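# Load sample tube and matching water blank into centrifuge

## Task

Take the sample tube with the orange dot on its cap from its rack on the shelved bench by the door and set it in the centre hole of an adapter in the centrifuge rotor. Then pick the water blank whose cap number (its volume in mL) equals the sample's volume from the racks on the shelved bench by the window, and set it in the centre hole of the adapter directly opposite. Both tubes must sit fully down in their holes, every rotor bucket must end hanging vertically, and each rack must still be on its own bench. No tube may ever touch the floor. At the end the gripper must have released everything and moved away, the robot must be upright and not tilted, and everything must stay in place without the robot holding it.

## Robot and tools

ROBOT. A Hello Robot Stretch 3 with one arm: a two-wheel base, a lift riding a vertical mast, and a telescoping arm that extends toward the robot's right. The arm ends in a wrist (yaw, pitch, roll) and a two-finger gripper. The gripper cannot move forward or back by itself; you drive the base for that. The base measures 0.33 m long by 0.34 m wide and spins about the point between its drive wheels, 0.05 m behind its front edge. Retracted and folded, the wrist pokes out up to 0.06 m on the right and a spin sweeps a 0.28 m radius; an unfolded level wrist reaches beyond that.

FRAMES. Base frame: origin on the floor between the drive wheels, x forward, y left, z up. Odometry frame: the base frame as it was when the scene began. hand_pose is in the base frame, placed where closed fingertips meet; with all wrist joints at 0 its x points up, y back along the arm toward the mast, z toward the rear. Fingertips are 0.04 m round pads.

CAMERAS. head_camera and nav_camera are on the head and both aim with head_pan_rad and head_tilt_rad; wrist_camera rides on the gripper. Each result includes one picture per camera, taken when the call ends.

execute_actions. Argument actions: a list run in order (empty list just reports). Each action may hold robot, steps (integer 1 to 450 control steps at 30 per second, default 1) and until. steps alone waits. robot is one of: a single command; a queue list of up to 8 items, each a command or {"pause_s": s} with s at most 15, run one after another; or {"stop": true}, which brakes everything and clears the queue. A command may contain:
- base: exactly one key. translate_m: metres, a relative drive from where the base is when that command starts, forward positive, magnitude at most 1. rotate_rad: radians, a relative spin in place, counter-clockwise (left) positive, magnitude at most 3.2. No sideways motion.
- joints: one object for the single arm plus head, holding absolute targets by name; unnamed joints keep their goals. lift_m 0 to 1.1 (arm height); arm_m 0 to 0.52 (extension); wrist_yaw_rad -1.345 to 4.42 (0 along the arm, positive toward the front, 3.0 folded over the base); wrist_pitch_rad -1.57 to 0.451 (0 level, negative tips down); wrist_roll_rad -2.911 to 2.911 (0 fingers side by side); gripper_m -0.089 to 0.179 (larger is wider; actual gap is about 0.007 less when almost shut and 0.025 less when fully open, zero below 0.007); head_pan_rad -3.953 to 1.73 (0 forward, positive left, -1.57 looks along the arm); head_tilt_rad -1.53 to 0.419 (negative looks down).
- contact_limits: {"arm_m": n}, n a motor effort percentage 1 to 100 at which the arm motion halts; lower is gentler, too low halts immediately. It applies until arm_m's next command.
Base and joint motions in one command start together and keep running during later actions and while you think. A new command takes over at once and discards the rest of any older queue. Any invalid value rejects the whole call with nothing run.

until ends an action early once all its conditions hold. {"robot": {"status": "ended"}} waits until nothing reports moving and no queue runs. Fields such as lift_m, lift_m_goal, lift_m_status, base_status, translate_m, rotate_rad, queue, queue_left, refusals take [operator, value] with =, !=, <, <=, >, >=; statuses take a word or ["!=", "moving"]. {"any": {"status": "ended"}} fires when any single motion or queue finishes.

zoom_image: camera (head_camera, nav_camera or wrist_camera) and region [x0, y0, x1, y1] in that camera's pixels from the top-left, at most 504 by 504; returns an enlarged view of the latest image.

finished_scene: scene number; ends the scene irreversibly and reports success. Wait for all motion to end first.

RESULT LINES. base_status shows progress like (translate_m +0.12 of +0.30). joint_goals, joint_status (moving, done, off_target, contact_stop, time_out, stopped, not_commanded, torque_fault), measured_speeds, motor_effort (percent, peak in brackets, noisy and biased), refusals/queue/queue_left. contact_stop leaves that joint slack until recommanded; torque_fault means a wrist servo is off for 10 s and refuses goals. robot.on_its_own reports goals the robot changed itself, slack or off joints, unusual rest efforts, and lean. refused:/dropped: lines name the failed goal (actions and commands counted from 0). base_odometry counts wheel turns (slip included); base_tilt gives forward/right lean in degrees. lidar_m: 12 distances in 30 degree sectors, first straight ahead, counting counter-clockwise, 0.17 m above floor. wrist_depth_mm and head_depth_mm: 7x7 median depth grids.

PRACTICAL NOTES. Base moves fast only when stowed (lift_m under 0.30, arm_m under 0.03, wrist_yaw_rad over 2.54); otherwise 0.10 m/s and 0.63 rad/s. To grasp, command gripper_m below the tube's width; to release, open at least 0.02 past the touch value; readings do not prove a hold. Fold or unfold the wrist only with lift_m 0.32 to 0.95, pitch -0.4, roll near 0; with yaw below -0.4 keep pitch at -0.5 or lower. Pushing into something rigid with the gripper higher than about 0.45 m can tip the robot, as can a second push after a contact stop, driving while holding or hooking a fixed object, or snagging furniture (worst in reverse). If it leans, back off in small steps, free the gripper, and lower lift_m to about 0.2 if needed. Avoid dropping tubes, letting any tube reach the floor, knocking racks off benches, slamming or hard pushing. Objects may occasionally get a small nudge.

Each tool is called after ">>>" as name([rows], argument=value, ...), one row to a line, values as JSON.

## Session

>>> execute_actions(actions=[])

Scene clock: 0.00 s.
robot.base_odometry: x=+0.000 y=+0.000 heading=+0.000 (m, m, rad; robot's odometry frame)
robot.turned_by_wheels: +0.000 (rad since the last result)
robot.turned_by_imu: +0.000 (rad since the last result)
robot.base_tilt: forward=-1.3 right=+0.7 (deg)
robot.lidar_m: 2.08 1.58 1.40 1.40 1.66 1.39 1.62 1.65 1.03 1.04 2.09 1.95
robot.head_depth_mm: 2029 2455 2436 2474 2447 2425 2304 / 1779 2527 2531 2553 2473 2494 2290 / 1887 2592 2619 2597 2553 2585 2263 / 1809 2741 2702 2702 2628 2704 2245 / 1912 2835 2815 2811 2832 2769 2141 / 2130 2874 2903 2931 2926 2870 2198 / 2137 2927 2986 3036 3042 3033 2201
robot.base_status: not_commanded
robot.joint_positions: lift_m=+0.385 arm_m=+0.000 wrist_yaw_rad=+2.964 wrist_pitch_rad=-0.636 wrist_roll_rad=-0.011 gripper_m=+0.037 head_pan_rad=-0.006 head_tilt_rad=+0.001
robot.joint_goals: lift_m=+0.385 arm_m=+0.000 wrist_yaw_rad=+2.964 wrist_pitch_rad=-0.636 wrist_roll_rad=-0.011 gripper_m=+0.037 head_pan_rad=-0.006 head_tilt_rad=+0.001
robot.joint_status: lift_m=not_commanded arm_m=not_commanded wrist_yaw_rad=not_commanded wrist_pitch_rad=not_commanded wrist_roll_rad=not_commanded gripper_m=not_commanded head_pan_rad=not_commanded head_tilt_rad=not_commanded
robot.measured_speeds: translate_m=+0.000 rotate_rad=+0.000 lift_m=+0.000 arm_m=+0.000 wrist_yaw_rad=+0.000 wrist_pitch_rad=+0.000 wrist_roll_rad=+0.000 head_pan_rad=+0.000 head_tilt_rad=+0.000
robot: refusals=0 queue=idle queue_left=0
robot.motor_effort: left_wheel=+0 right_wheel=+0 lift_m=+23 arm_m=-1 wrist_yaw_rad=+0 wrist_pitch_rad=+4 wrist_roll_rad=+0 gripper_m=+0 head_pan_rad=+0 head_tilt_rad=+1 (%)
robot.hand_pose: x=+0.0127 y=+0.0438 z=+0.3526 quat_wxyz=(+0.279, +0.685, +0.162, +0.653) (m; robot's base frame)
robot.wrist_depth_mm: - - - - - - - / - - - - - 991 960 / 885 866 858 851 823 820 816 / 747 737 732 714 705 693 689 / 641 632 636 617 629 611 596 / 572 555 - 570 - 534 532 / 511 - - - 477 480 474
pictures: head_camera (sideways: a quarter turn clockwise sets it upright), nav_camera (sideways: a quarter turn counterclockwise sets it upright), wrist_camera
Images, in order (width x height): head_camera 896x504, nav_camera 672x504, wrist_camera 644x364.

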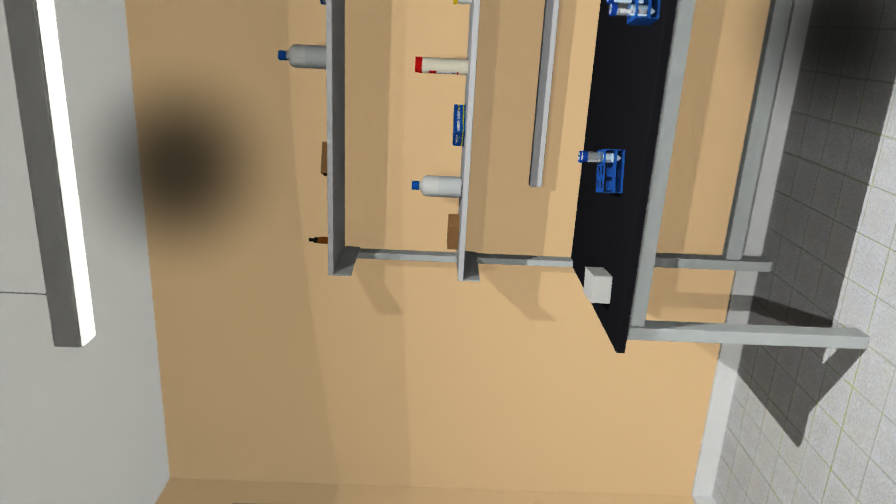

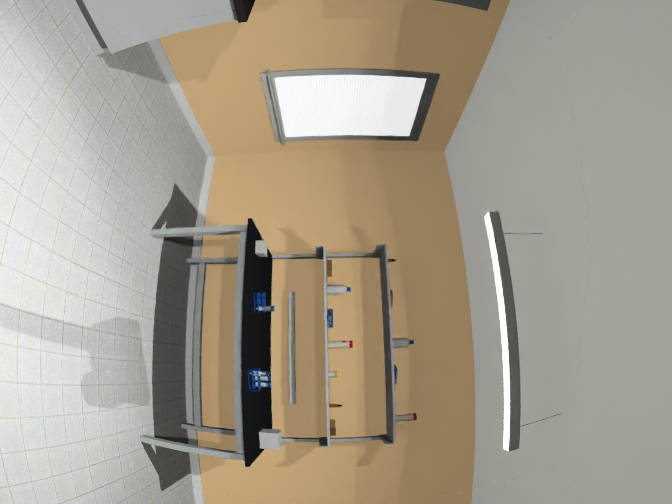

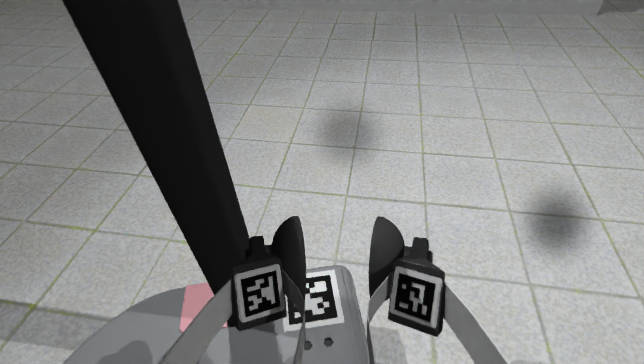

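>>> execute_actions([
  {"robot":{"joints":{"head_pan_rad":1.5,"head_tilt_rad":-0.3}},"steps":200,"until":{"robot":{"status":"ended"}}},
])

>>> execute_actions([
  {"robot":{"joints":{"head_pan_rad":-1.5}},"steps":200,"until":{"robot":{"status":"ended"}}},
])

>>> execute_actions([
  {"robot":{"joints":{"head_pan_rad":-3.0}},"steps":200,"until":{"robot":{"status":"ended"}}},
])

Scene clock: 9.00 s.
robot.base_odometry: x=+0.000 y=+0.000 heading=+0.000 (m, m, rad; robot's odometry frame)
robot.turned_by_wheels: +0.000 (rad since the last result)
robot.turned_by_imu: +0.001 (rad since the last result)
robot.base_tilt: forward=-1.2 right=+0.7 (deg)
robot.lidar_m: 2.08 1.57 1.39 1.39 1.66 1.39 1.61 1.65 1.04 1.04 2.08 1.95
robot.head_depth_mm: 1391 1480 1842 1378 1427 1510 1552 / 1436 1640 1870 1404 1466 1573 1554 / 1471 1746 1936 1446 1513 1605 1550 / 1504 1888 1970 1486 1567 1666 1535 / 1543 1940 2029 1524 1612 1732 1534 / 1586 2002 2075 1570 1666 1787 1518 / 1632 2064 2162 1602 1721 1833 1511
robot.base_status: not_commanded
robot.joint_positions: lift_m=+0.385 arm_m=+0.000 wrist_yaw_rad=+2.964 wrist_pitch_rad=-0.636 wrist_roll_rad=-0.011 gripper_m=+0.037 head_pan_rad=+1.493 head_tilt_rad=-0.296
robot.joint_goals: lift_m=+0.385 arm_m=+0.000 wrist_yaw_rad=+2.964 wrist_pitch_rad=-0.636 wrist_roll_rad=-0.011 gripper_m=+0.037 head_pan_rad=+1.500 head_tilt_rad=-0.300
robot.joint_status: lift_m=not_commanded arm_m=not_commanded wrist_yaw_rad=not_commanded wrist_pitch_rad=not_commanded wrist_roll_rad=not_commanded gripper_m=not_commanded head_pan_rad=done head_tilt_rad=done
robot.measured_speeds: translate_m=+0.000 rotate_rad=+0.000 lift_m=+0.000 arm_m=+0.000 wrist_yaw_rad=+0.000 wrist_pitch_rad=+0.000 wrist_roll_rad=+0.000 head_pan_rad=+0.000 head_tilt_rad=+0.000
robot: refusals=0 queue=done queue_left=0
robot.motor_effort: left_wheel=+0(0) right_wheel=+0(0) lift_m=+23(23) arm_m=+0(0) wrist_yaw_rad=+0(0) wrist_pitch_rad=+4(4) wrist_roll_rad=+0(0) gripper_m=+0(0) head_pan_rad=+3(35) head_tilt_rad=-1(15) (%)
robot.hand_pose: x=+0.0127 y=+0.0438 z=+0.3526 quat_wxyz=(+0.279, +0.685, +0.162, +0.653) (m; robot's base frame)
robot.wrist_depth_mm: - - - - - - - / - - - - - 987 982 / 905 850 852 847 829 814 807 / 748 736 715 719 704 695 683 / 645 637 636 619 622 603 599 / 572 564 - 569 - 544 531 / 499 - - - 477 483 474
pictures: head_camera (sideways: a quarter turn clockwise sets it upright), nav_camera (sideways: a quarter turn counterclockwise sets it upright), wrist_camera
camera_calibration (this result's frames):
head_camera: T_world_to_cam=[[0.025715, -0.318059, -0.947722, 1.25197], [-0.998531, 0.0370592, -0.0395308, 0.0632704], [0.0476949, 0.947346, -0.316639, 0.372814], [0, 0, 0, 1]] pos_world=[0.0132016, 0.0426723, 1.30707]
nav_camera: T_world_to_cam=[[0.0192441, 0.287436, 0.957606, -1.20926], [0.998398, -0.0565007, -0.00310457, 0.0456897], [0.0532131, 0.956132, -0.288063, 0.334523], [0, 0, 0, 1]] pos_world=[-0.0401463, 0.0303187, 1.2545]
wrist_camera: T_world_to_cam=[[0.991998, -0.124297, -0.0221636, 0.0102149], [-0.103363, -0.698703, -0.707906, 0.315321], [0.0725045, 0.704531, -0.705959, 0.383867], [0, 0, 0, 1]] pos_world=[-0.00537265, -0.048861, 0.494438]
Images, in order (width x height): head_camera 896x504, nav_camera 672x504, wrist_camera 644x364.

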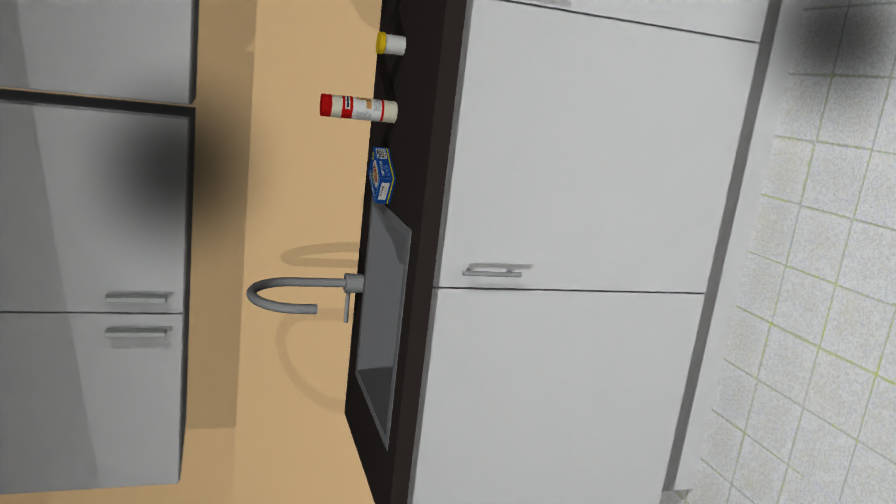

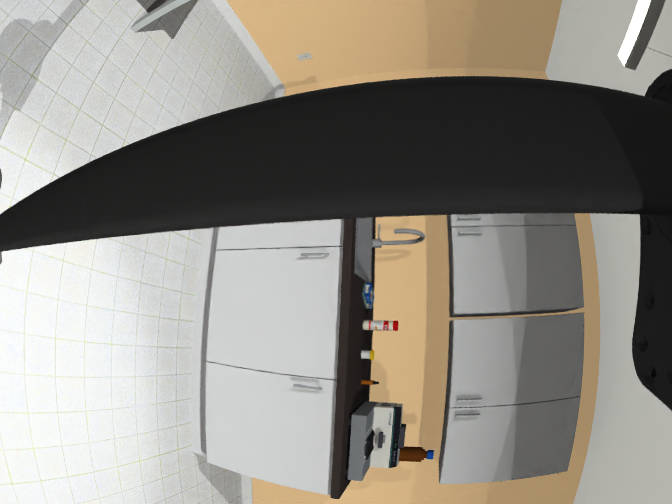

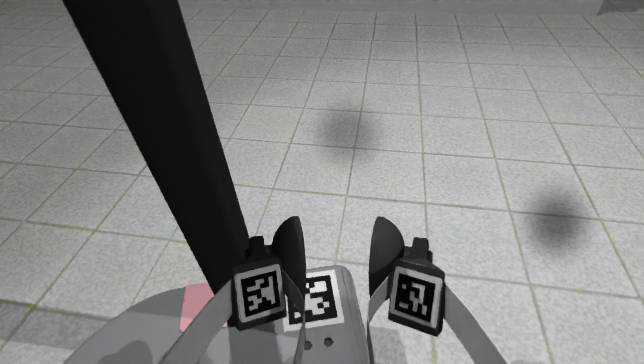

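Scene clock: 11.00 s.
robot.base_odometry: x=+0.000 y=+0.000 heading=+0.000 (m, m, rad; robot's odometry frame)
robot.turned_by_wheels: +0.000 (rad since the last result)
robot.turned_by_imu: +0.000 (rad since the last result)
robot.base_tilt: forward=-1.2 right=+0.7 (deg)
robot.lidar_m: 2.07 1.57 1.39 1.40 1.66 1.39 1.61 1.65 1.03 1.04 2.09 1.95
robot.head_depth_mm: 1482 1457 1496 1540 1099 1115 1181 / 1538 1583 1568 1584 1139 1168 1245 / 1605 1679 1774 1850 1181 1225 1311 / 1660 1753 1853 1957 2059 1302 1399 / 1742 1831 1949 2054 2198 1914 1526 / 1817 1901 2039 2163 2307 1938 1518 / 1905 2025 2134 2292 2429 1890 1513
robot.base_status: not_commanded
robot.joint_positions: lift_m=+0.385 arm_m=+0.000 wrist_yaw_rad=+2.964 wrist_pitch_rad=-0.636 wrist_roll_rad=-0.011 gripper_m=+0.037 head_pan_rad=-1.493 head_tilt_rad=-0.296
robot.joint_goals: lift_m=+0.385 arm_m=+0.000 wrist_yaw_rad=+2.964 wrist_pitch_rad=-0.636 wrist_roll_rad=-0.011 gripper_m=+0.037 head_pan_rad=-1.500 head_tilt_rad=-0.300
robot.joint_status: lift_m=not_commanded arm_m=not_commanded wrist_yaw_rad=not_commanded wrist_pitch_rad=not_commanded wrist_roll_rad=not_commanded gripper_m=not_commanded head_pan_rad=done head_tilt_rad=done
robot.measured_speeds: translate_m=+0.000 rotate_rad=+0.000 lift_m=+0.000 arm_m=+0.000 wrist_yaw_rad=+0.000 wrist_pitch_rad=+0.000 wrist_roll_rad=+0.000 head_pan_rad=+0.000 head_tilt_rad=+0.000
robot: refusals=0 queue=done queue_left=0
robot.motor_effort: left_wheel=+0(0) right_wheel=+1(0) lift_m=+23(23) arm_m=+0(1) wrist_yaw_rad=+0(0) wrist_pitch_rad=+4(4) wrist_roll_rad=+0(0) gripper_m=+0(0) head_pan_rad=-4(38) head_tilt_rad=-1(1) (%)
robot.hand_pose: x=+0.0127 y=+0.0438 z=+0.3526 quat_wxyz=(+0.279, +0.685, +0.162, +0.653) (m; robot's base frame)
robot.wrist_depth_mm: - - - - - - - / - - - - - 995 955 / 887 851 843 854 841 809 812 / 745 737 730 710 709 696 679 / 647 639 644 614 629 604 590 / 567 556 - 573 - 535 532 / 503 - - - 477 477 477
pictures: head_camera (sideways: a quarter turn clockwise sets it upright), nav_camera (sideways: a quarter turn counterclockwise sets it upright), wrist_camera
camera_calibration (this result's frames):
head_camera: T_world_to_cam=[[-0.074851, 0.310377, -0.947662, 1.25251], [0.992156, 0.118596, -0.0395231, 0.0511171], [0.100122, -0.943187, -0.316819, 0.372729], [0, 0, 0, 1]] pos_world=[0.00571716, -0.0432585, 1.30706]
nav_camera: T_world_to_cam=[[0.0256788, -0.287116, 0.957552, -1.20923], [-0.995047, -0.0993617, -0.00310866, 0.057855], [0.0960365, -0.952729, -0.288245, 0.334499], [0, 0, 0, 1]] pos_world=[0.0564959, -0.0227534, 1.2545]
wrist_camera: T_world_to_cam=[[0.991998, -0.124297, -0.0221636, 0.0102149], [-0.103363, -0.698703, -0.707905, 0.315321], [0.0725046, 0.704531, -0.705959, 0.383867], [0, 0, 0, 1]] pos_world=[-0.00537263, -0.048861, 0.494438]
Images, in order (width x height): head_camera 896x504, nav_camera 672x504, wrist_camera 644x364.

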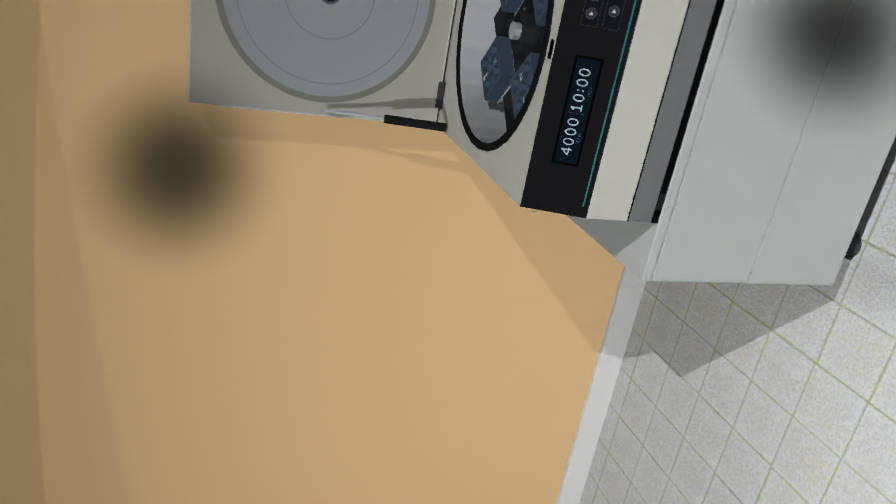

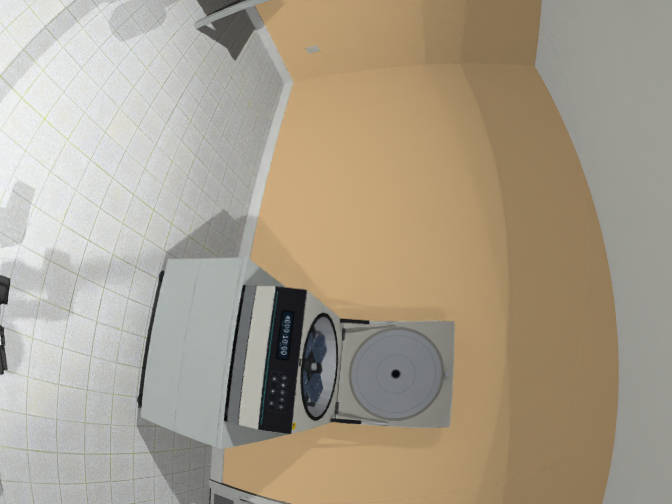

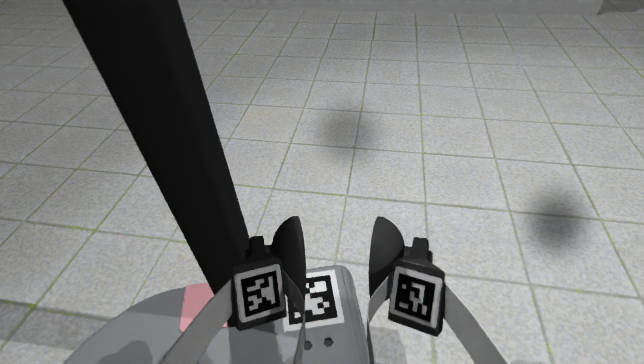

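Scene clock: 12.33 s.
robot.base_odometry: x=+0.000 y=+0.000 heading=+0.000 (m, m, rad; robot's odometry frame)
robot.turned_by_wheels: +0.000 (rad since the last result)
robot.turned_by_imu: +0.000 (rad since the last result)
robot.base_tilt: forward=-1.2 right=+0.7 (deg)
robot.lidar_m: 2.07 1.57 1.40 1.40 1.66 1.39 1.61 1.65 1.03 1.04 2.09 1.95
robot.head_depth_mm: 1806 1879 1984 1752 1690 1880 1548 / 1884 1992 2087 1733 2283 1963 1541 / 1959 2057 2203 1706 2382 1938 1536 / 2094 2201 2317 1746 2488 1929 1538 / 2206 2325 2454 2471 2337 1910 1521 / 2275 2405 2578 2691 2580 1915 1518 / 2129 2212 2313 2422 2404 1902 1512
robot.base_status: not_commanded
robot.joint_positions: lift_m=+0.385 arm_m=+0.000 wrist_yaw_rad=+2.964 wrist_pitch_rad=-0.636 wrist_roll_rad=-0.011 gripper_m=+0.037 head_pan_rad=-2.993 head_tilt_rad=-0.296
robot.joint_goals: lift_m=+0.385 arm_m=+0.000 wrist_yaw_rad=+2.964 wrist_pitch_rad=-0.636 wrist_roll_rad=-0.011 gripper_m=+0.037 head_pan_rad=-3.000 head_tilt_rad=-0.300
robot.joint_status: lift_m=not_commanded arm_m=not_commanded wrist_yaw_rad=not_commanded wrist_pitch_rad=not_commanded wrist_roll_rad=not_commanded gripper_m=not_commanded head_pan_rad=done head_tilt_rad=done
robot.measured_speeds: translate_m=+0.000 rotate_rad=+0.000 lift_m=+0.000 arm_m=+0.000 wrist_yaw_rad=+0.000 wrist_pitch_rad=+0.000 wrist_roll_rad=+0.000 head_pan_rad=+0.000 head_tilt_rad=+0.000
robot: refusals=0 queue=done queue_left=0
robot.motor_effort: left_wheel=+0(0) right_wheel=+0(0) lift_m=+23(23) arm_m=-2(1) wrist_yaw_rad=+0(0) wrist_pitch_rad=+3(4) wrist_roll_rad=+0(0) gripper_m=+0(0) head_pan_rad=-2(35) head_tilt_rad=-2(2) (%)
robot.hand_pose: x=+0.0127 y=+0.0438 z=+0.3526 quat_wxyz=(+0.279, +0.685, +0.162, +0.653) (m; robot's base frame)
robot.wrist_depth_mm: - - - - - - - / - - - - - - 983 / 891 864 865 843 851 799 796 / 757 740 718 711 706 698 688 / 641 633 640 623 628 603 596 / 559 561 - 573 - 536 533 / 504 - - - 478 477 472
pictures: head_camera (sideways: a quarter turn clockwise sets it upright), nav_camera (sideways: a quarter turn counterclockwise sets it upright), wrist_camera
camera_calibration (this result's frames):
head_camera: T_world_to_cam=[[0.304325, 0.0966216, -0.947655, 1.25019], [0.188482, -0.981281, -0.0395222, 0.0560184], [-0.933735, -0.166588, -0.316839, 0.379062], [0, 0, 0, 1]] pos_world=[-0.0370773, -0.00267808, 1.30706]
nav_camera: T_world_to_cam=[[-0.2846, -0.0459272, 0.957545, -1.20733], [-0.169499, 0.985525, -0.00310912, 0.0528198], [-0.943543, -0.163188, -0.288266, 0.340867], [0, 0, 0, 1]] pos_world=[-0.0130305, -0.051879, 1.2545]
wrist_camera: T_world_to_cam=[[0.991997, -0.124297, -0.0221638, 0.010215], [-0.103364, -0.698703, -0.707906, 0.315321], [0.0725046, 0.704531, -0.705959, 0.383867], [0, 0, 0, 1]] pos_world=[-0.00537262, -0.048861, 0.494438]
Images, in order (width x height): head_camera 896x504, nav_camera 672x504, wrist_camera 644x364.

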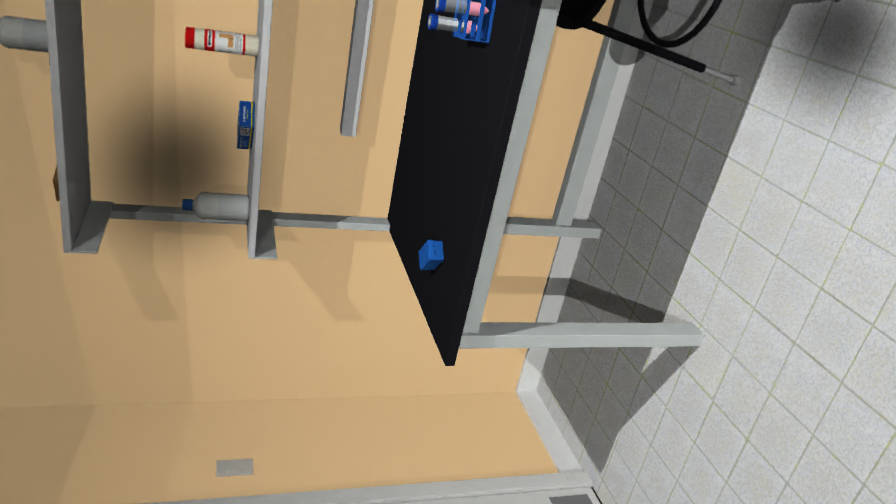

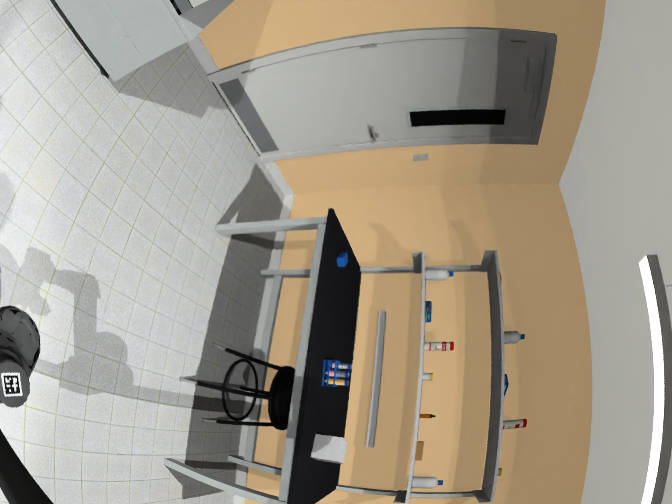

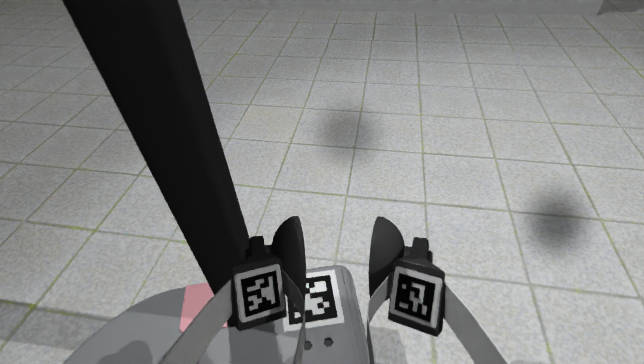

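>>> execute_actions([
  {"robot":{"joints":{"head_pan_rad":-3.4,"head_tilt_rad":-0.3}},"steps":200,"until":{"robot":{"status":"ended"}}},
])

>>> zoom_image(camera="head_camera", region=[350,150,650,400])

Scene clock: 19.17 s.
robot.base_odometry: x=+0.000 y=+0.000 heading=+0.000 (m, m, rad; robot's odometry frame)
robot.turned_by_wheels: +0.000 (rad since the last result)
robot.turned_by_imu: +0.001 (rad since the last result)
robot.base_tilt: forward=-1.2 right=+0.6 (deg)
robot.lidar_m: 2.08 1.57 1.39 1.40 1.67 1.39 1.61 1.65 1.04 1.04 2.09 1.95
robot.head_depth_mm: 1763 1878 1968 1741 2210 1891 1554 / 1800 1906 2015 1500 2162 1967 1543 / 1809 1926 2022 1716 1841 1876 1542 / 1817 1947 2036 1584 1671 1868 1540 / 1840 1912 2049 1615 2248 1928 1522 / 1837 1966 2081 1647 2341 1895 1518 / 1863 1981 2109 1628 2311 1885 1515
robot.base_status: not_commanded
robot.joint_positions: lift_m=+0.385 arm_m=+0.000 wrist_yaw_rad=+2.964 wrist_pitch_rad=-0.636 wrist_roll_rad=-0.011 gripper_m=+0.037 head_pan_rad=-3.393 head_tilt_rad=-0.296
robot.joint_goals: lift_m=+0.385 arm_m=+0.000 wrist_yaw_rad=+2.964 wrist_pitch_rad=-0.636 wrist_roll_rad=-0.011 gripper_m=+0.037 head_pan_rad=-3.400 head_tilt_rad=-0.300
robot.joint_status: lift_m=not_commanded arm_m=not_commanded wrist_yaw_rad=not_commanded wrist_pitch_rad=not_commanded wrist_roll_rad=not_commanded gripper_m=not_commanded head_pan_rad=done head_tilt_rad=done
robot.measured_speeds: translate_m=+0.000 rotate_rad=+0.000 lift_m=+0.000 arm_m=+0.000 wrist_yaw_rad=+0.000 wrist_pitch_rad=+0.000 wrist_roll_rad=+0.000 head_pan_rad=+0.000 head_tilt_rad=+0.000
robot: refusals=0 queue=done queue_left=0
robot.motor_effort: left_wheel=+0(0) right_wheel=+0(0) lift_m=+23(23) arm_m=-1(1) wrist_yaw_rad=+0(0) wrist_pitch_rad=+4(3) wrist_roll_rad=+0(0) gripper_m=+0(0) head_pan_rad=-4(24) head_tilt_rad=-1(2) (%)
robot.hand_pose: x=+0.0127 y=+0.0438 z=+0.3526 quat_wxyz=(+0.279, +0.685, +0.162, +0.653) (m; robot's base frame)
robot.wrist_depth_mm: - - - - - - - / - - - - - 996 958 / 885 870 856 844 827 804 800 / 748 732 727 714 705 695 686 / 650 634 642 623 626 606 599 / 569 566 - 567 - 537 524 / 505 - - - 474 484 477
pictures: head_camera (sideways: a quarter turn clockwise sets it upright), nav_camera (sideways: a quarter turn counterclockwise sets it upright), wrist_camera
camera_calibration (this result's frames):
head_camera: T_world_to_cam=[[0.317928, -0.0295144, -0.947655, 1.2501], [-0.208523, -0.977218, -0.0395222, 0.0584401], [-0.9249, 0.210174, -0.31684, 0.379009], [0, 0, 0, 1]] pos_world=[-0.0347118, 0.0143472, 1.30706]
nav_camera: T_world_to_cam=[[-0.28002, 0.0685262, 0.957545, -1.20736], [0.22766, 0.973736, -0.00310913, 0.0503971], [-0.932609, 0.217124, -0.288266, 0.340801], [0, 0, 0, 1]] pos_world=[-0.0317229, -0.040334, 1.2545]
wrist_camera: T_world_to_cam=[[0.991998, -0.124297, -0.0221636, 0.0102149], [-0.103363, -0.698703, -0.707906, 0.315321], [0.0725047, 0.704531, -0.705959, 0.383867], [0, 0, 0, 1]] pos_world=[-0.00537263, -0.048861, 0.494438]
Images, in order (width x height): head_camera 896x504, nav_camera 672x504, wrist_camera 644x364.

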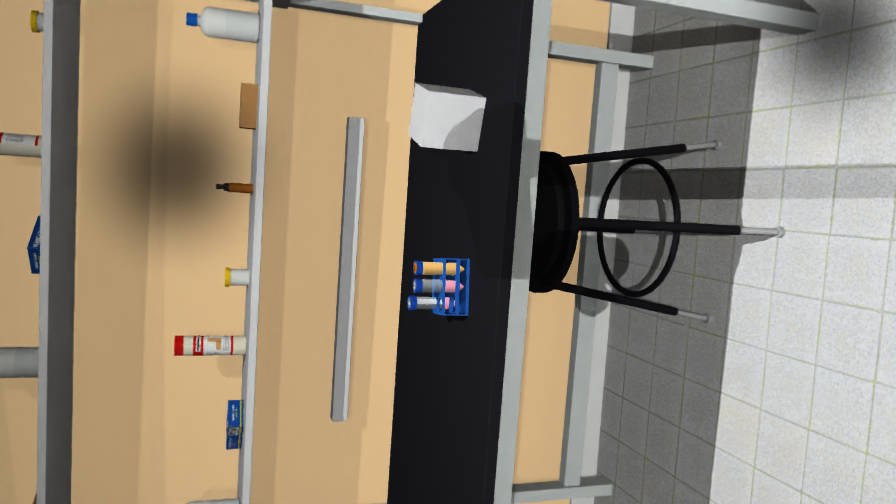

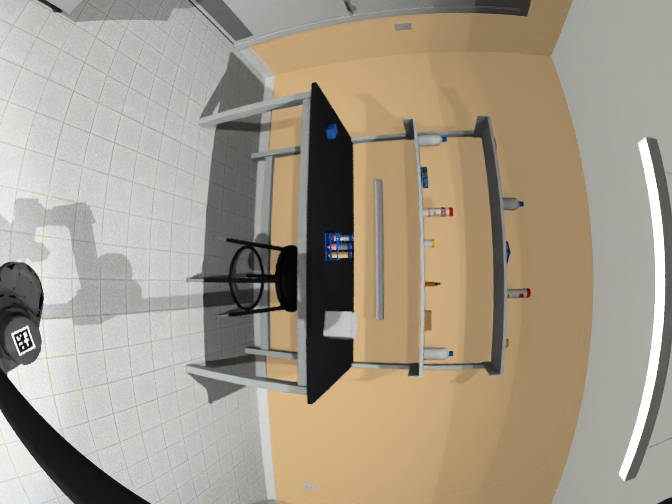

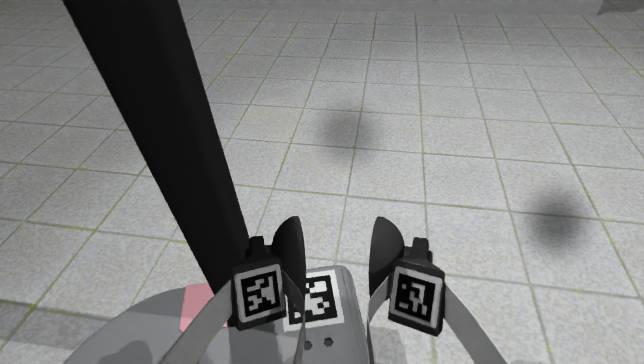

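Region (350, 150, 650, 400) of head_camera's 896x504 image, scaled by 1.680, with more detail than that image has.

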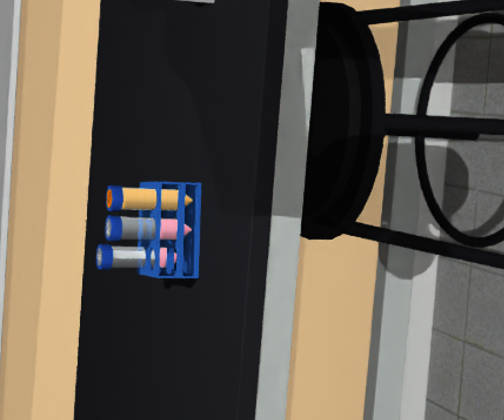

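>>> execute_actions([
  {"robot":[{"joints":{"lift_m":0.27},"base":{"rotate_rad":3.02}},{"base":{"translate_m":1.0}},{"base":{"rotate_rad":1.36}},{"joints":{"lift_m":0.9,"head_pan_rad":-1.57,"head_tilt_rad":-0.7}},{"joints":{"wrist_yaw_rad":0,"wrist_pitch_rad":-0.4,"gripper_m":0.1}},{"joints":{"lift_m":1.08}},{"joints":{"wrist_pitch_rad":-1.5}}],"steps":450,"until":{"robot":{"queue":["!=","running"]}}},
  {"steps":450,"until":{"robot":{"queue":["!=","running"]}}},
])

Scene clock: 66.77 s.
robot.base_odometry: x=-0.993 y=+0.121 heading=-1.903 (m, m, rad; robot's odometry frame)
robot.turned_by_wheels: +4.380 (rad since the last result)
robot.turned_by_imu: +4.396 (rad since the last result)
robot.base_tilt: forward=-1.3 right=+0.6 (deg)
robot.lidar_m: 1.55 1.12 1.17 3.49 2.32 1.66 1.58 0.72 0.43 0.61 1.04 0.84
robot.head_depth_mm: - - - - - - - / - - - - - - - / - - - - - - - / 966 1081 1013 742 659 - 1174 / 966 1083 1009 705 657 585 1209 / 967 1085 1001 794 655 595 1192 / 971 1087 997 791 654 593 1185
robot.base_status: done (rotate_rad +1.3599 of +1.3600)
robot.joint_positions: lift_m=+1.079 arm_m=+0.000 wrist_yaw_rad=+0.002 wrist_pitch_rad=-1.494 wrist_roll_rad=-0.011 gripper_m=+0.100 head_pan_rad=-1.577 head_tilt_rad=-0.691
robot.joint_goals: lift_m=+1.080 arm_m=+0.000 wrist_yaw_rad=+0.000 wrist_pitch_rad=-1.500 wrist_roll_rad=-0.011 gripper_m=+0.100 head_pan_rad=-1.570 head_tilt_rad=-0.700
robot.joint_status: lift_m=done arm_m=not_commanded wrist_yaw_rad=done wrist_pitch_rad=done wrist_roll_rad=not_commanded gripper_m=done head_pan_rad=done head_tilt_rad=done
robot.measured_speeds: translate_m=+0.000 rotate_rad=+0.000 lift_m=+0.000 arm_m=+0.000 wrist_yaw_rad=+0.000 wrist_pitch_rad=+0.000 wrist_roll_rad=+0.000 head_pan_rad=+0.000 head_tilt_rad=+0.000
robot: refusals=0 queue=done queue_left=0
robot.motor_effort: left_wheel=-1(8) right_wheel=+2(12) lift_m=+31(27) arm_m=-1(0) wrist_yaw_rad=-2(2) wrist_pitch_rad=-2(6) wrist_roll_rad=+0(0) gripper_m=+0(79) head_pan_rad=+3(35) head_tilt_rad=-3(18) (%)
robot.hand_pose: x=-0.0216 y=-0.1405 z=+0.9608 quat_wxyz=(+0.522, +0.484, -0.515, -0.478) (m; robot's base frame)
robot.wrist_depth_mm: 369 365 360 356 359 366 - / - - - - - - 953 / - - - - - - - / - - - - - - - / - - - - - - - / - - - - - - - / - - - - - - -
pictures: head_camera (sideways: a quarter turn clockwise sets it upright), nav_camera (sideways: a quarter turn counterclockwise sets it upright), wrist_camera
camera_calibration (this result's frames):
head_camera: T_world_to_cam=[[-0.0462845, 0.65584, -0.75348, 0.999088], [0.998696, 0.0466402, -0.0207513, 0.0266227], [0.0215329, -0.753458, -0.657143, 0.81602], [0, 0, 0, 1]] pos_world=[0.00208297, -0.0416467, 1.28959]
nav_camera: T_world_to_cam=[[-0.000790341, -0.634402, 0.773003, -0.968356], [-0.999862, -0.0123254, -0.0111377, 0.0683336], [0.0165933, -0.772905, -0.634304, 0.785275], [0, 0, 0, 1]] pos_world=[0.0545285, -0.00654168, 1.24741]
wrist_camera: T_world_to_cam=[[-0.998343, -0.0188167, -0.0543814, 0.0375749], [-0.022701, 0.997167, 0.0717151, 0.104567], [0.0528779, 0.0728308, -0.995942, 1.13506], [0, 0, 0, 1]] pos_world=[-0.0201332, -0.186231, 1.125]
Images, in order (width x height): head_camera 896x504, nav_camera 672x504, wrist_camera 644x364.

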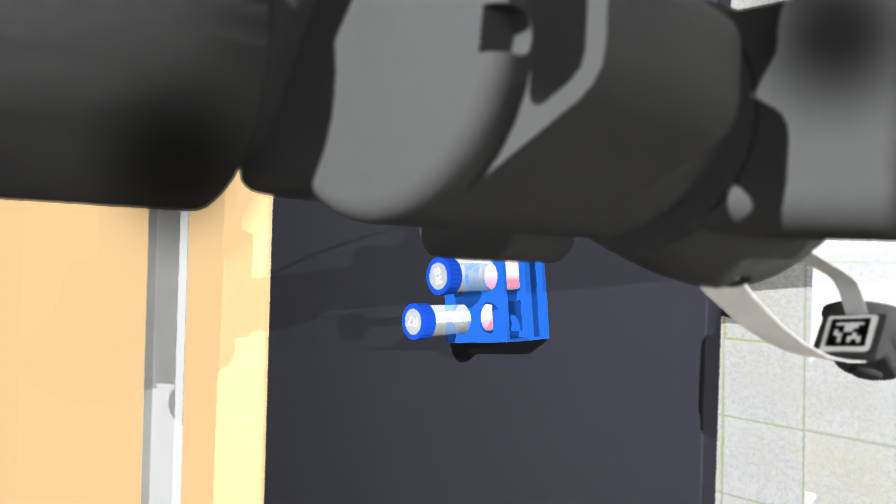

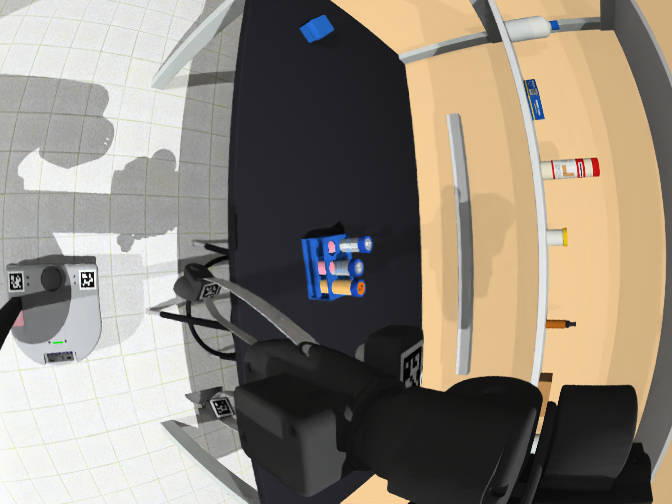

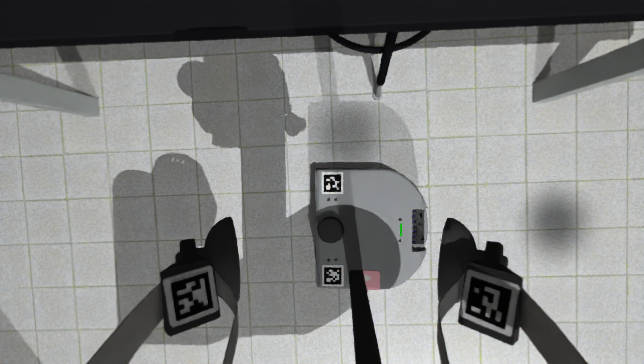

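>>> execute_actions([
  {"robot":{"joints":{"arm_m":0.4,"wrist_pitch_rad":-1.57,"wrist_roll_rad":1.57}},"steps":450,"until":{"robot":{"status":"ended"}}},
])

Scene clock: 77.07 s.
robot.base_odometry: x=-0.993 y=+0.121 heading=-1.903 (m, m, rad; robot's odometry frame)
robot.turned_by_wheels: +0.000 (rad since the last result)
robot.turned_by_imu: +0.001 (rad since the last result)
robot.base_tilt: forward=-1.2 right=+0.7 (deg)
robot.lidar_m: 1.55 1.12 1.17 3.50 2.32 1.65 1.58 0.71 0.43 0.61 1.04 0.84
robot.head_depth_mm: 971 1027 1025 805 663 590 1198 / 982 1115 1016 802 662 590 1173 / - 1107 1014 798 660 588 1167 / 956 1106 1011 666 659 586 1175 / 967 1084 1006 703 656 598 1186 / 970 1091 1005 791 654 596 1186 / 967 1084 995 789 653 595 1178
robot.base_status: done (rotate_rad +1.3599 of +1.3600)
robot.joint_positions: lift_m=+1.079 arm_m=+0.400 wrist_yaw_rad=+0.000 wrist_pitch_rad=-1.563 wrist_roll_rad=+1.565 gripper_m=+0.100 head_pan_rad=-1.577 head_tilt_rad=-0.691
robot.joint_goals: lift_m=+1.080 arm_m=+0.400 wrist_yaw_rad=+0.000 wrist_pitch_rad=-1.570 wrist_roll_rad=+1.570 gripper_m=+0.100 head_pan_rad=-1.570 head_tilt_rad=-0.700
robot.joint_status: lift_m=done arm_m=done wrist_yaw_rad=done wrist_pitch_rad=done wrist_roll_rad=done gripper_m=done head_pan_rad=done head_tilt_rad=done
robot.measured_speeds: translate_m=+0.000 rotate_rad=+0.000 lift_m=+0.000 arm_m=+0.000 wrist_yaw_rad=+0.000 wrist_pitch_rad=+0.000 wrist_roll_rad=+0.000 head_pan_rad=+0.000 head_tilt_rad=+0.000
robot: refusals=0 queue=done queue_left=0
robot.motor_effort: left_wheel=-1(1) right_wheel=+3(2) lift_m=+31(31) arm_m=+4(6) wrist_yaw_rad=+1(2) wrist_pitch_rad=-2(3) wrist_roll_rad=+2(4) gripper_m=+0(0) head_pan_rad=+3(3) head_tilt_rad=-3(3) (%)
robot.hand_pose: x=-0.0215 y=-0.5222 z=+0.9618 quat_wxyz=(+0.002, +0.002, -0.710, -0.705) (m; robot's base frame)
robot.wrist_depth_mm: 362 354 346 341 334 330 - / 366 360 354 346 341 336 - / 375 368 361 355 349 344 - / 384 379 370 358 357 351 - / 392 384 375 305 363 360 - / 403 394 386 316 374 364 - / 412 406 397 319 381 377 -
pictures: head_camera (sideways: a quarter turn clockwise sets it upright), nav_camera (sideways: a quarter turn counterclockwise sets it upright), wrist_camera
camera_calibration (this result's frames):
head_camera: T_world_to_cam=[[-0.0463707, 0.6561, -0.753248, 0.998787], [0.99869, 0.0467813, -0.0207326, 0.0265984], [0.0216353, -0.753223, -0.657409, 0.816365], [0, 0, 0, 1]] pos_world=[0.00208858, -0.0416428, 1.28957]
nav_camera: T_world_to_cam=[[-0.000707026, -0.634675, 0.772779, -0.968065], [-0.99986, -0.0124554, -0.0111443, 0.0683422], [0.0166983, -0.772679, -0.634577, 0.785629], [0, 0, 0, 1]] pos_world=[0.0545295, -0.00651595, 1.2474]
wrist_camera: T_world_to_cam=[[-0.00821908, 0.997972, -0.0631173, 0.591187], [0.98916, 0.0173684, 0.145811, -0.0760399], [0.146612, -0.0612347, -0.987297, 1.08746], [0, 0, 0, 1]] pos_world=[-0.0793603, -0.522078, 1.12205]
Images, in order (width x height): head_camera 896x504, nav_camera 672x504, wrist_camera 644x364.

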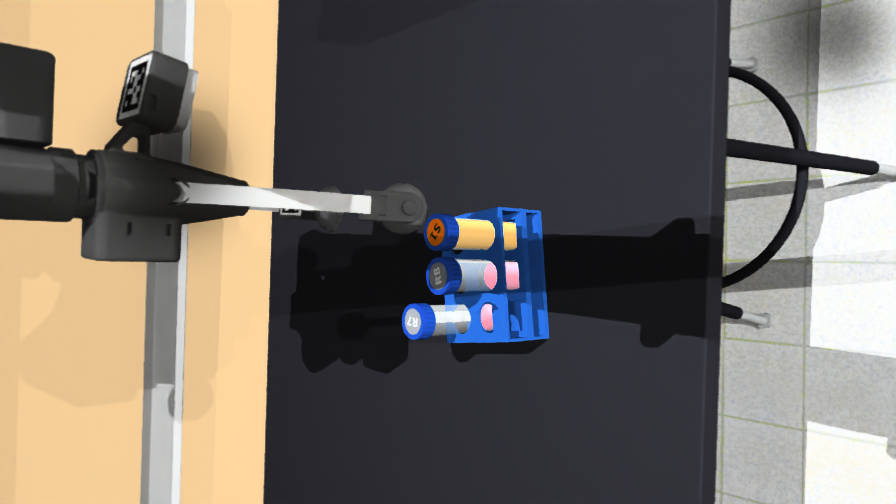

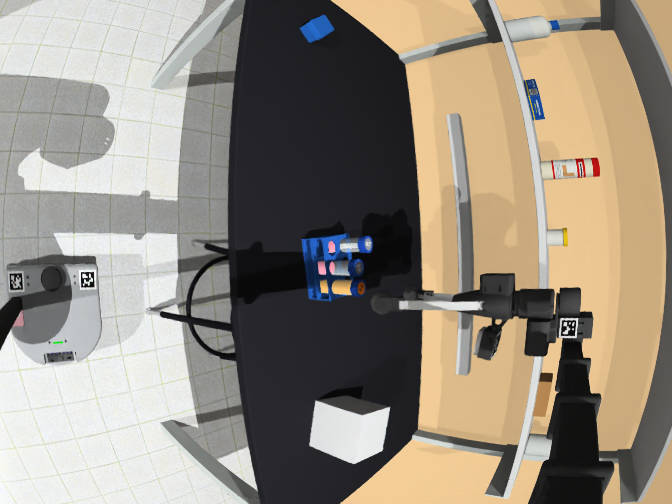

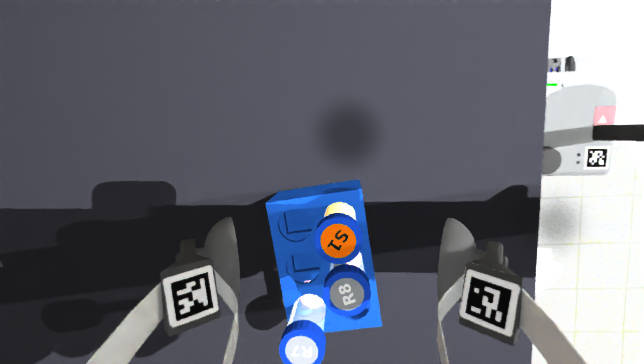

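>>> zoom_image(camera="head_camera", region=[390,190,570,350])

>>> execute_actions([
  {"robot":{"base":{"translate_m":0.03},"joints":{"lift_m":1.0,"gripper_m":0.075}},"steps":450,"until":{"robot":{"status":"ended"}}},
])

Region (390, 190, 570, 350) of head_camera's 896x504 image, scaled by 2.800, with more detail than that image has.

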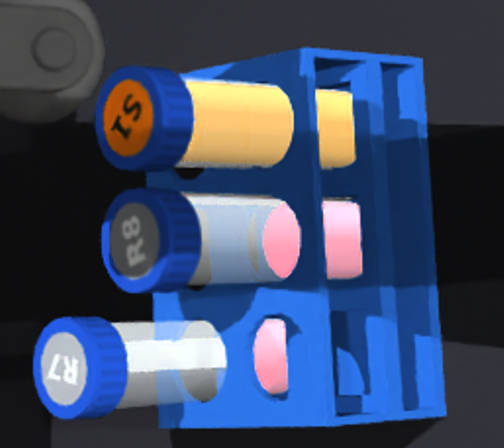

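Scene clock: 85.50 s.
robot.base_odometry: x=-1.002 y=+0.093 heading=-1.903 (m, m, rad; robot's odometry frame)
robot.turned_by_wheels: +0.000 (rad since the last result)
robot.turned_by_imu: +0.001 (rad since the last result)
robot.base_tilt: forward=-1.3 right=+0.6 (deg)
robot.lidar_m: 1.52 1.09 1.13 2.88 2.35 1.68 1.60 0.74 0.44 0.61 1.04 0.82
robot.head_depth_mm: - 1102 1019 805 663 589 1199 / - 1103 979 802 663 587 1154 / - - 982 777 660 588 1192 / 967 1031 974 705 657 587 1186 / 971 1087 1011 770 656 599 1189 / 965 1088 1003 792 655 596 1187 / 965 1086 996 789 653 594 1178
robot.base_status: done (translate_m +0.0300 of +0.0300)
robot.joint_positions: lift_m=+1.001 arm_m=+0.400 wrist_yaw_rad=+0.000 wrist_pitch_rad=-1.563 wrist_roll_rad=+1.565 gripper_m=+0.075 head_pan_rad=-1.577 head_tilt_rad=-0.691
robot.joint_goals: lift_m=+1.000 arm_m=+0.400 wrist_yaw_rad=+0.000 wrist_pitch_rad=-1.570 wrist_roll_rad=+1.570 gripper_m=+0.075 head_pan_rad=-1.570 head_tilt_rad=-0.700
robot.joint_status: lift_m=done arm_m=done wrist_yaw_rad=done wrist_pitch_rad=done wrist_roll_rad=done gripper_m=done head_pan_rad=done head_tilt_rad=done
robot.measured_speeds: translate_m=+0.000 rotate_rad=+0.000 lift_m=+0.000 arm_m=+0.000 wrist_yaw_rad=+0.000 wrist_pitch_rad=+0.000 wrist_roll_rad=+0.000 head_pan_rad=+0.000 head_tilt_rad=+0.000
robot: refusals=0 queue=done queue_left=0
robot.motor_effort: left_wheel=-1(3) right_wheel=+3(9) lift_m=+12(31) arm_m=+4(4) wrist_yaw_rad=+0(0) wrist_pitch_rad=-3(3) wrist_roll_rad=+2(2) gripper_m=+0(79) head_pan_rad=+3(3) head_tilt_rad=-3(3) (%)
robot.hand_pose: x=-0.0215 y=-0.5222 z=+0.8828 quat_wxyz=(+0.002, +0.002, -0.710, -0.705) (m; robot's base frame)
robot.wrist_depth_mm: 281 274 269 266 260 256 254 / 286 281 275 271 265 262 259 / 291 288 282 279 271 267 264 / 298 294 287 222 278 273 271 / 307 302 297 164 284 278 - / 315 308 - 231 290 283 - / 322 316 310 237 295 294 -
pictures: head_camera (sideways: a quarter turn clockwise sets it upright), nav_camera (sideways: a quarter turn counterclockwise sets it upright), wrist_camera
camera_calibration (this result's frames):
head_camera: T_world_to_cam=[[-0.0463709, 0.6561, -0.753248, 0.998787], [0.99869, 0.0467815, -0.0207326, 0.0265984], [0.0216355, -0.753223, -0.657409, 0.816365], [0, 0, 0, 1]] pos_world=[0.00208859, -0.0416428, 1.28957]
nav_camera: T_world_to_cam=[[-0.000706875, -0.634675, 0.772779, -0.968065], [-0.99986, -0.0124556, -0.0111443, 0.0683422], [0.0166985, -0.772679, -0.634577, 0.785629], [0, 0, 0, 1]] pos_world=[0.0545295, -0.00651594, 1.2474]
wrist_camera: T_world_to_cam=[[-0.00821913, 0.997972, -0.0631173, 0.586208], [0.98916, 0.0173685, 0.145811, -0.064532], [0.146612, -0.0612347, -0.987297, 1.00954], [0, 0, 0, 1]] pos_world=[-0.0793603, -0.522079, 1.04313]
Images, in order (width x height): head_camera 896x504, nav_camera 672x504, wrist_camera 644x364.

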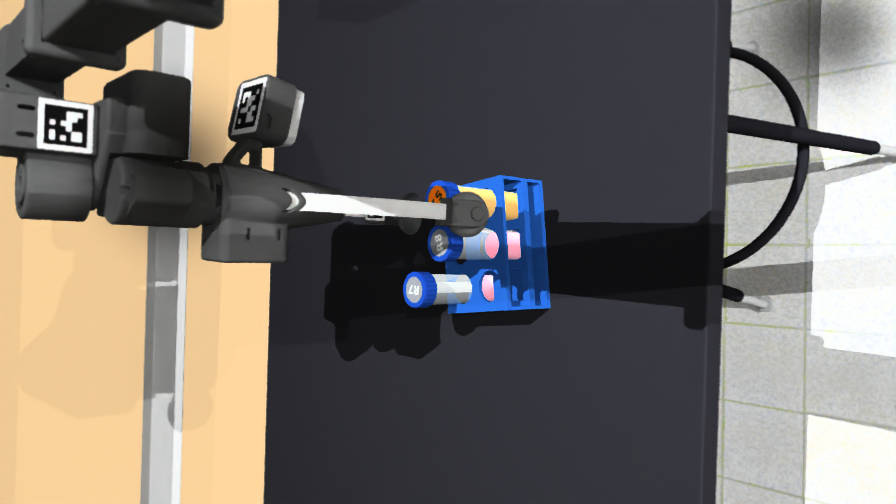

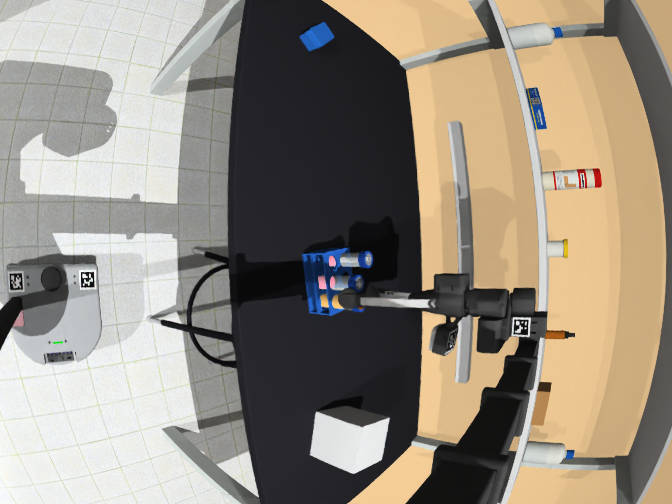

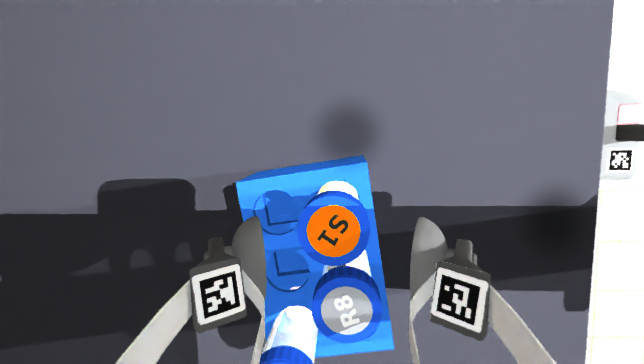

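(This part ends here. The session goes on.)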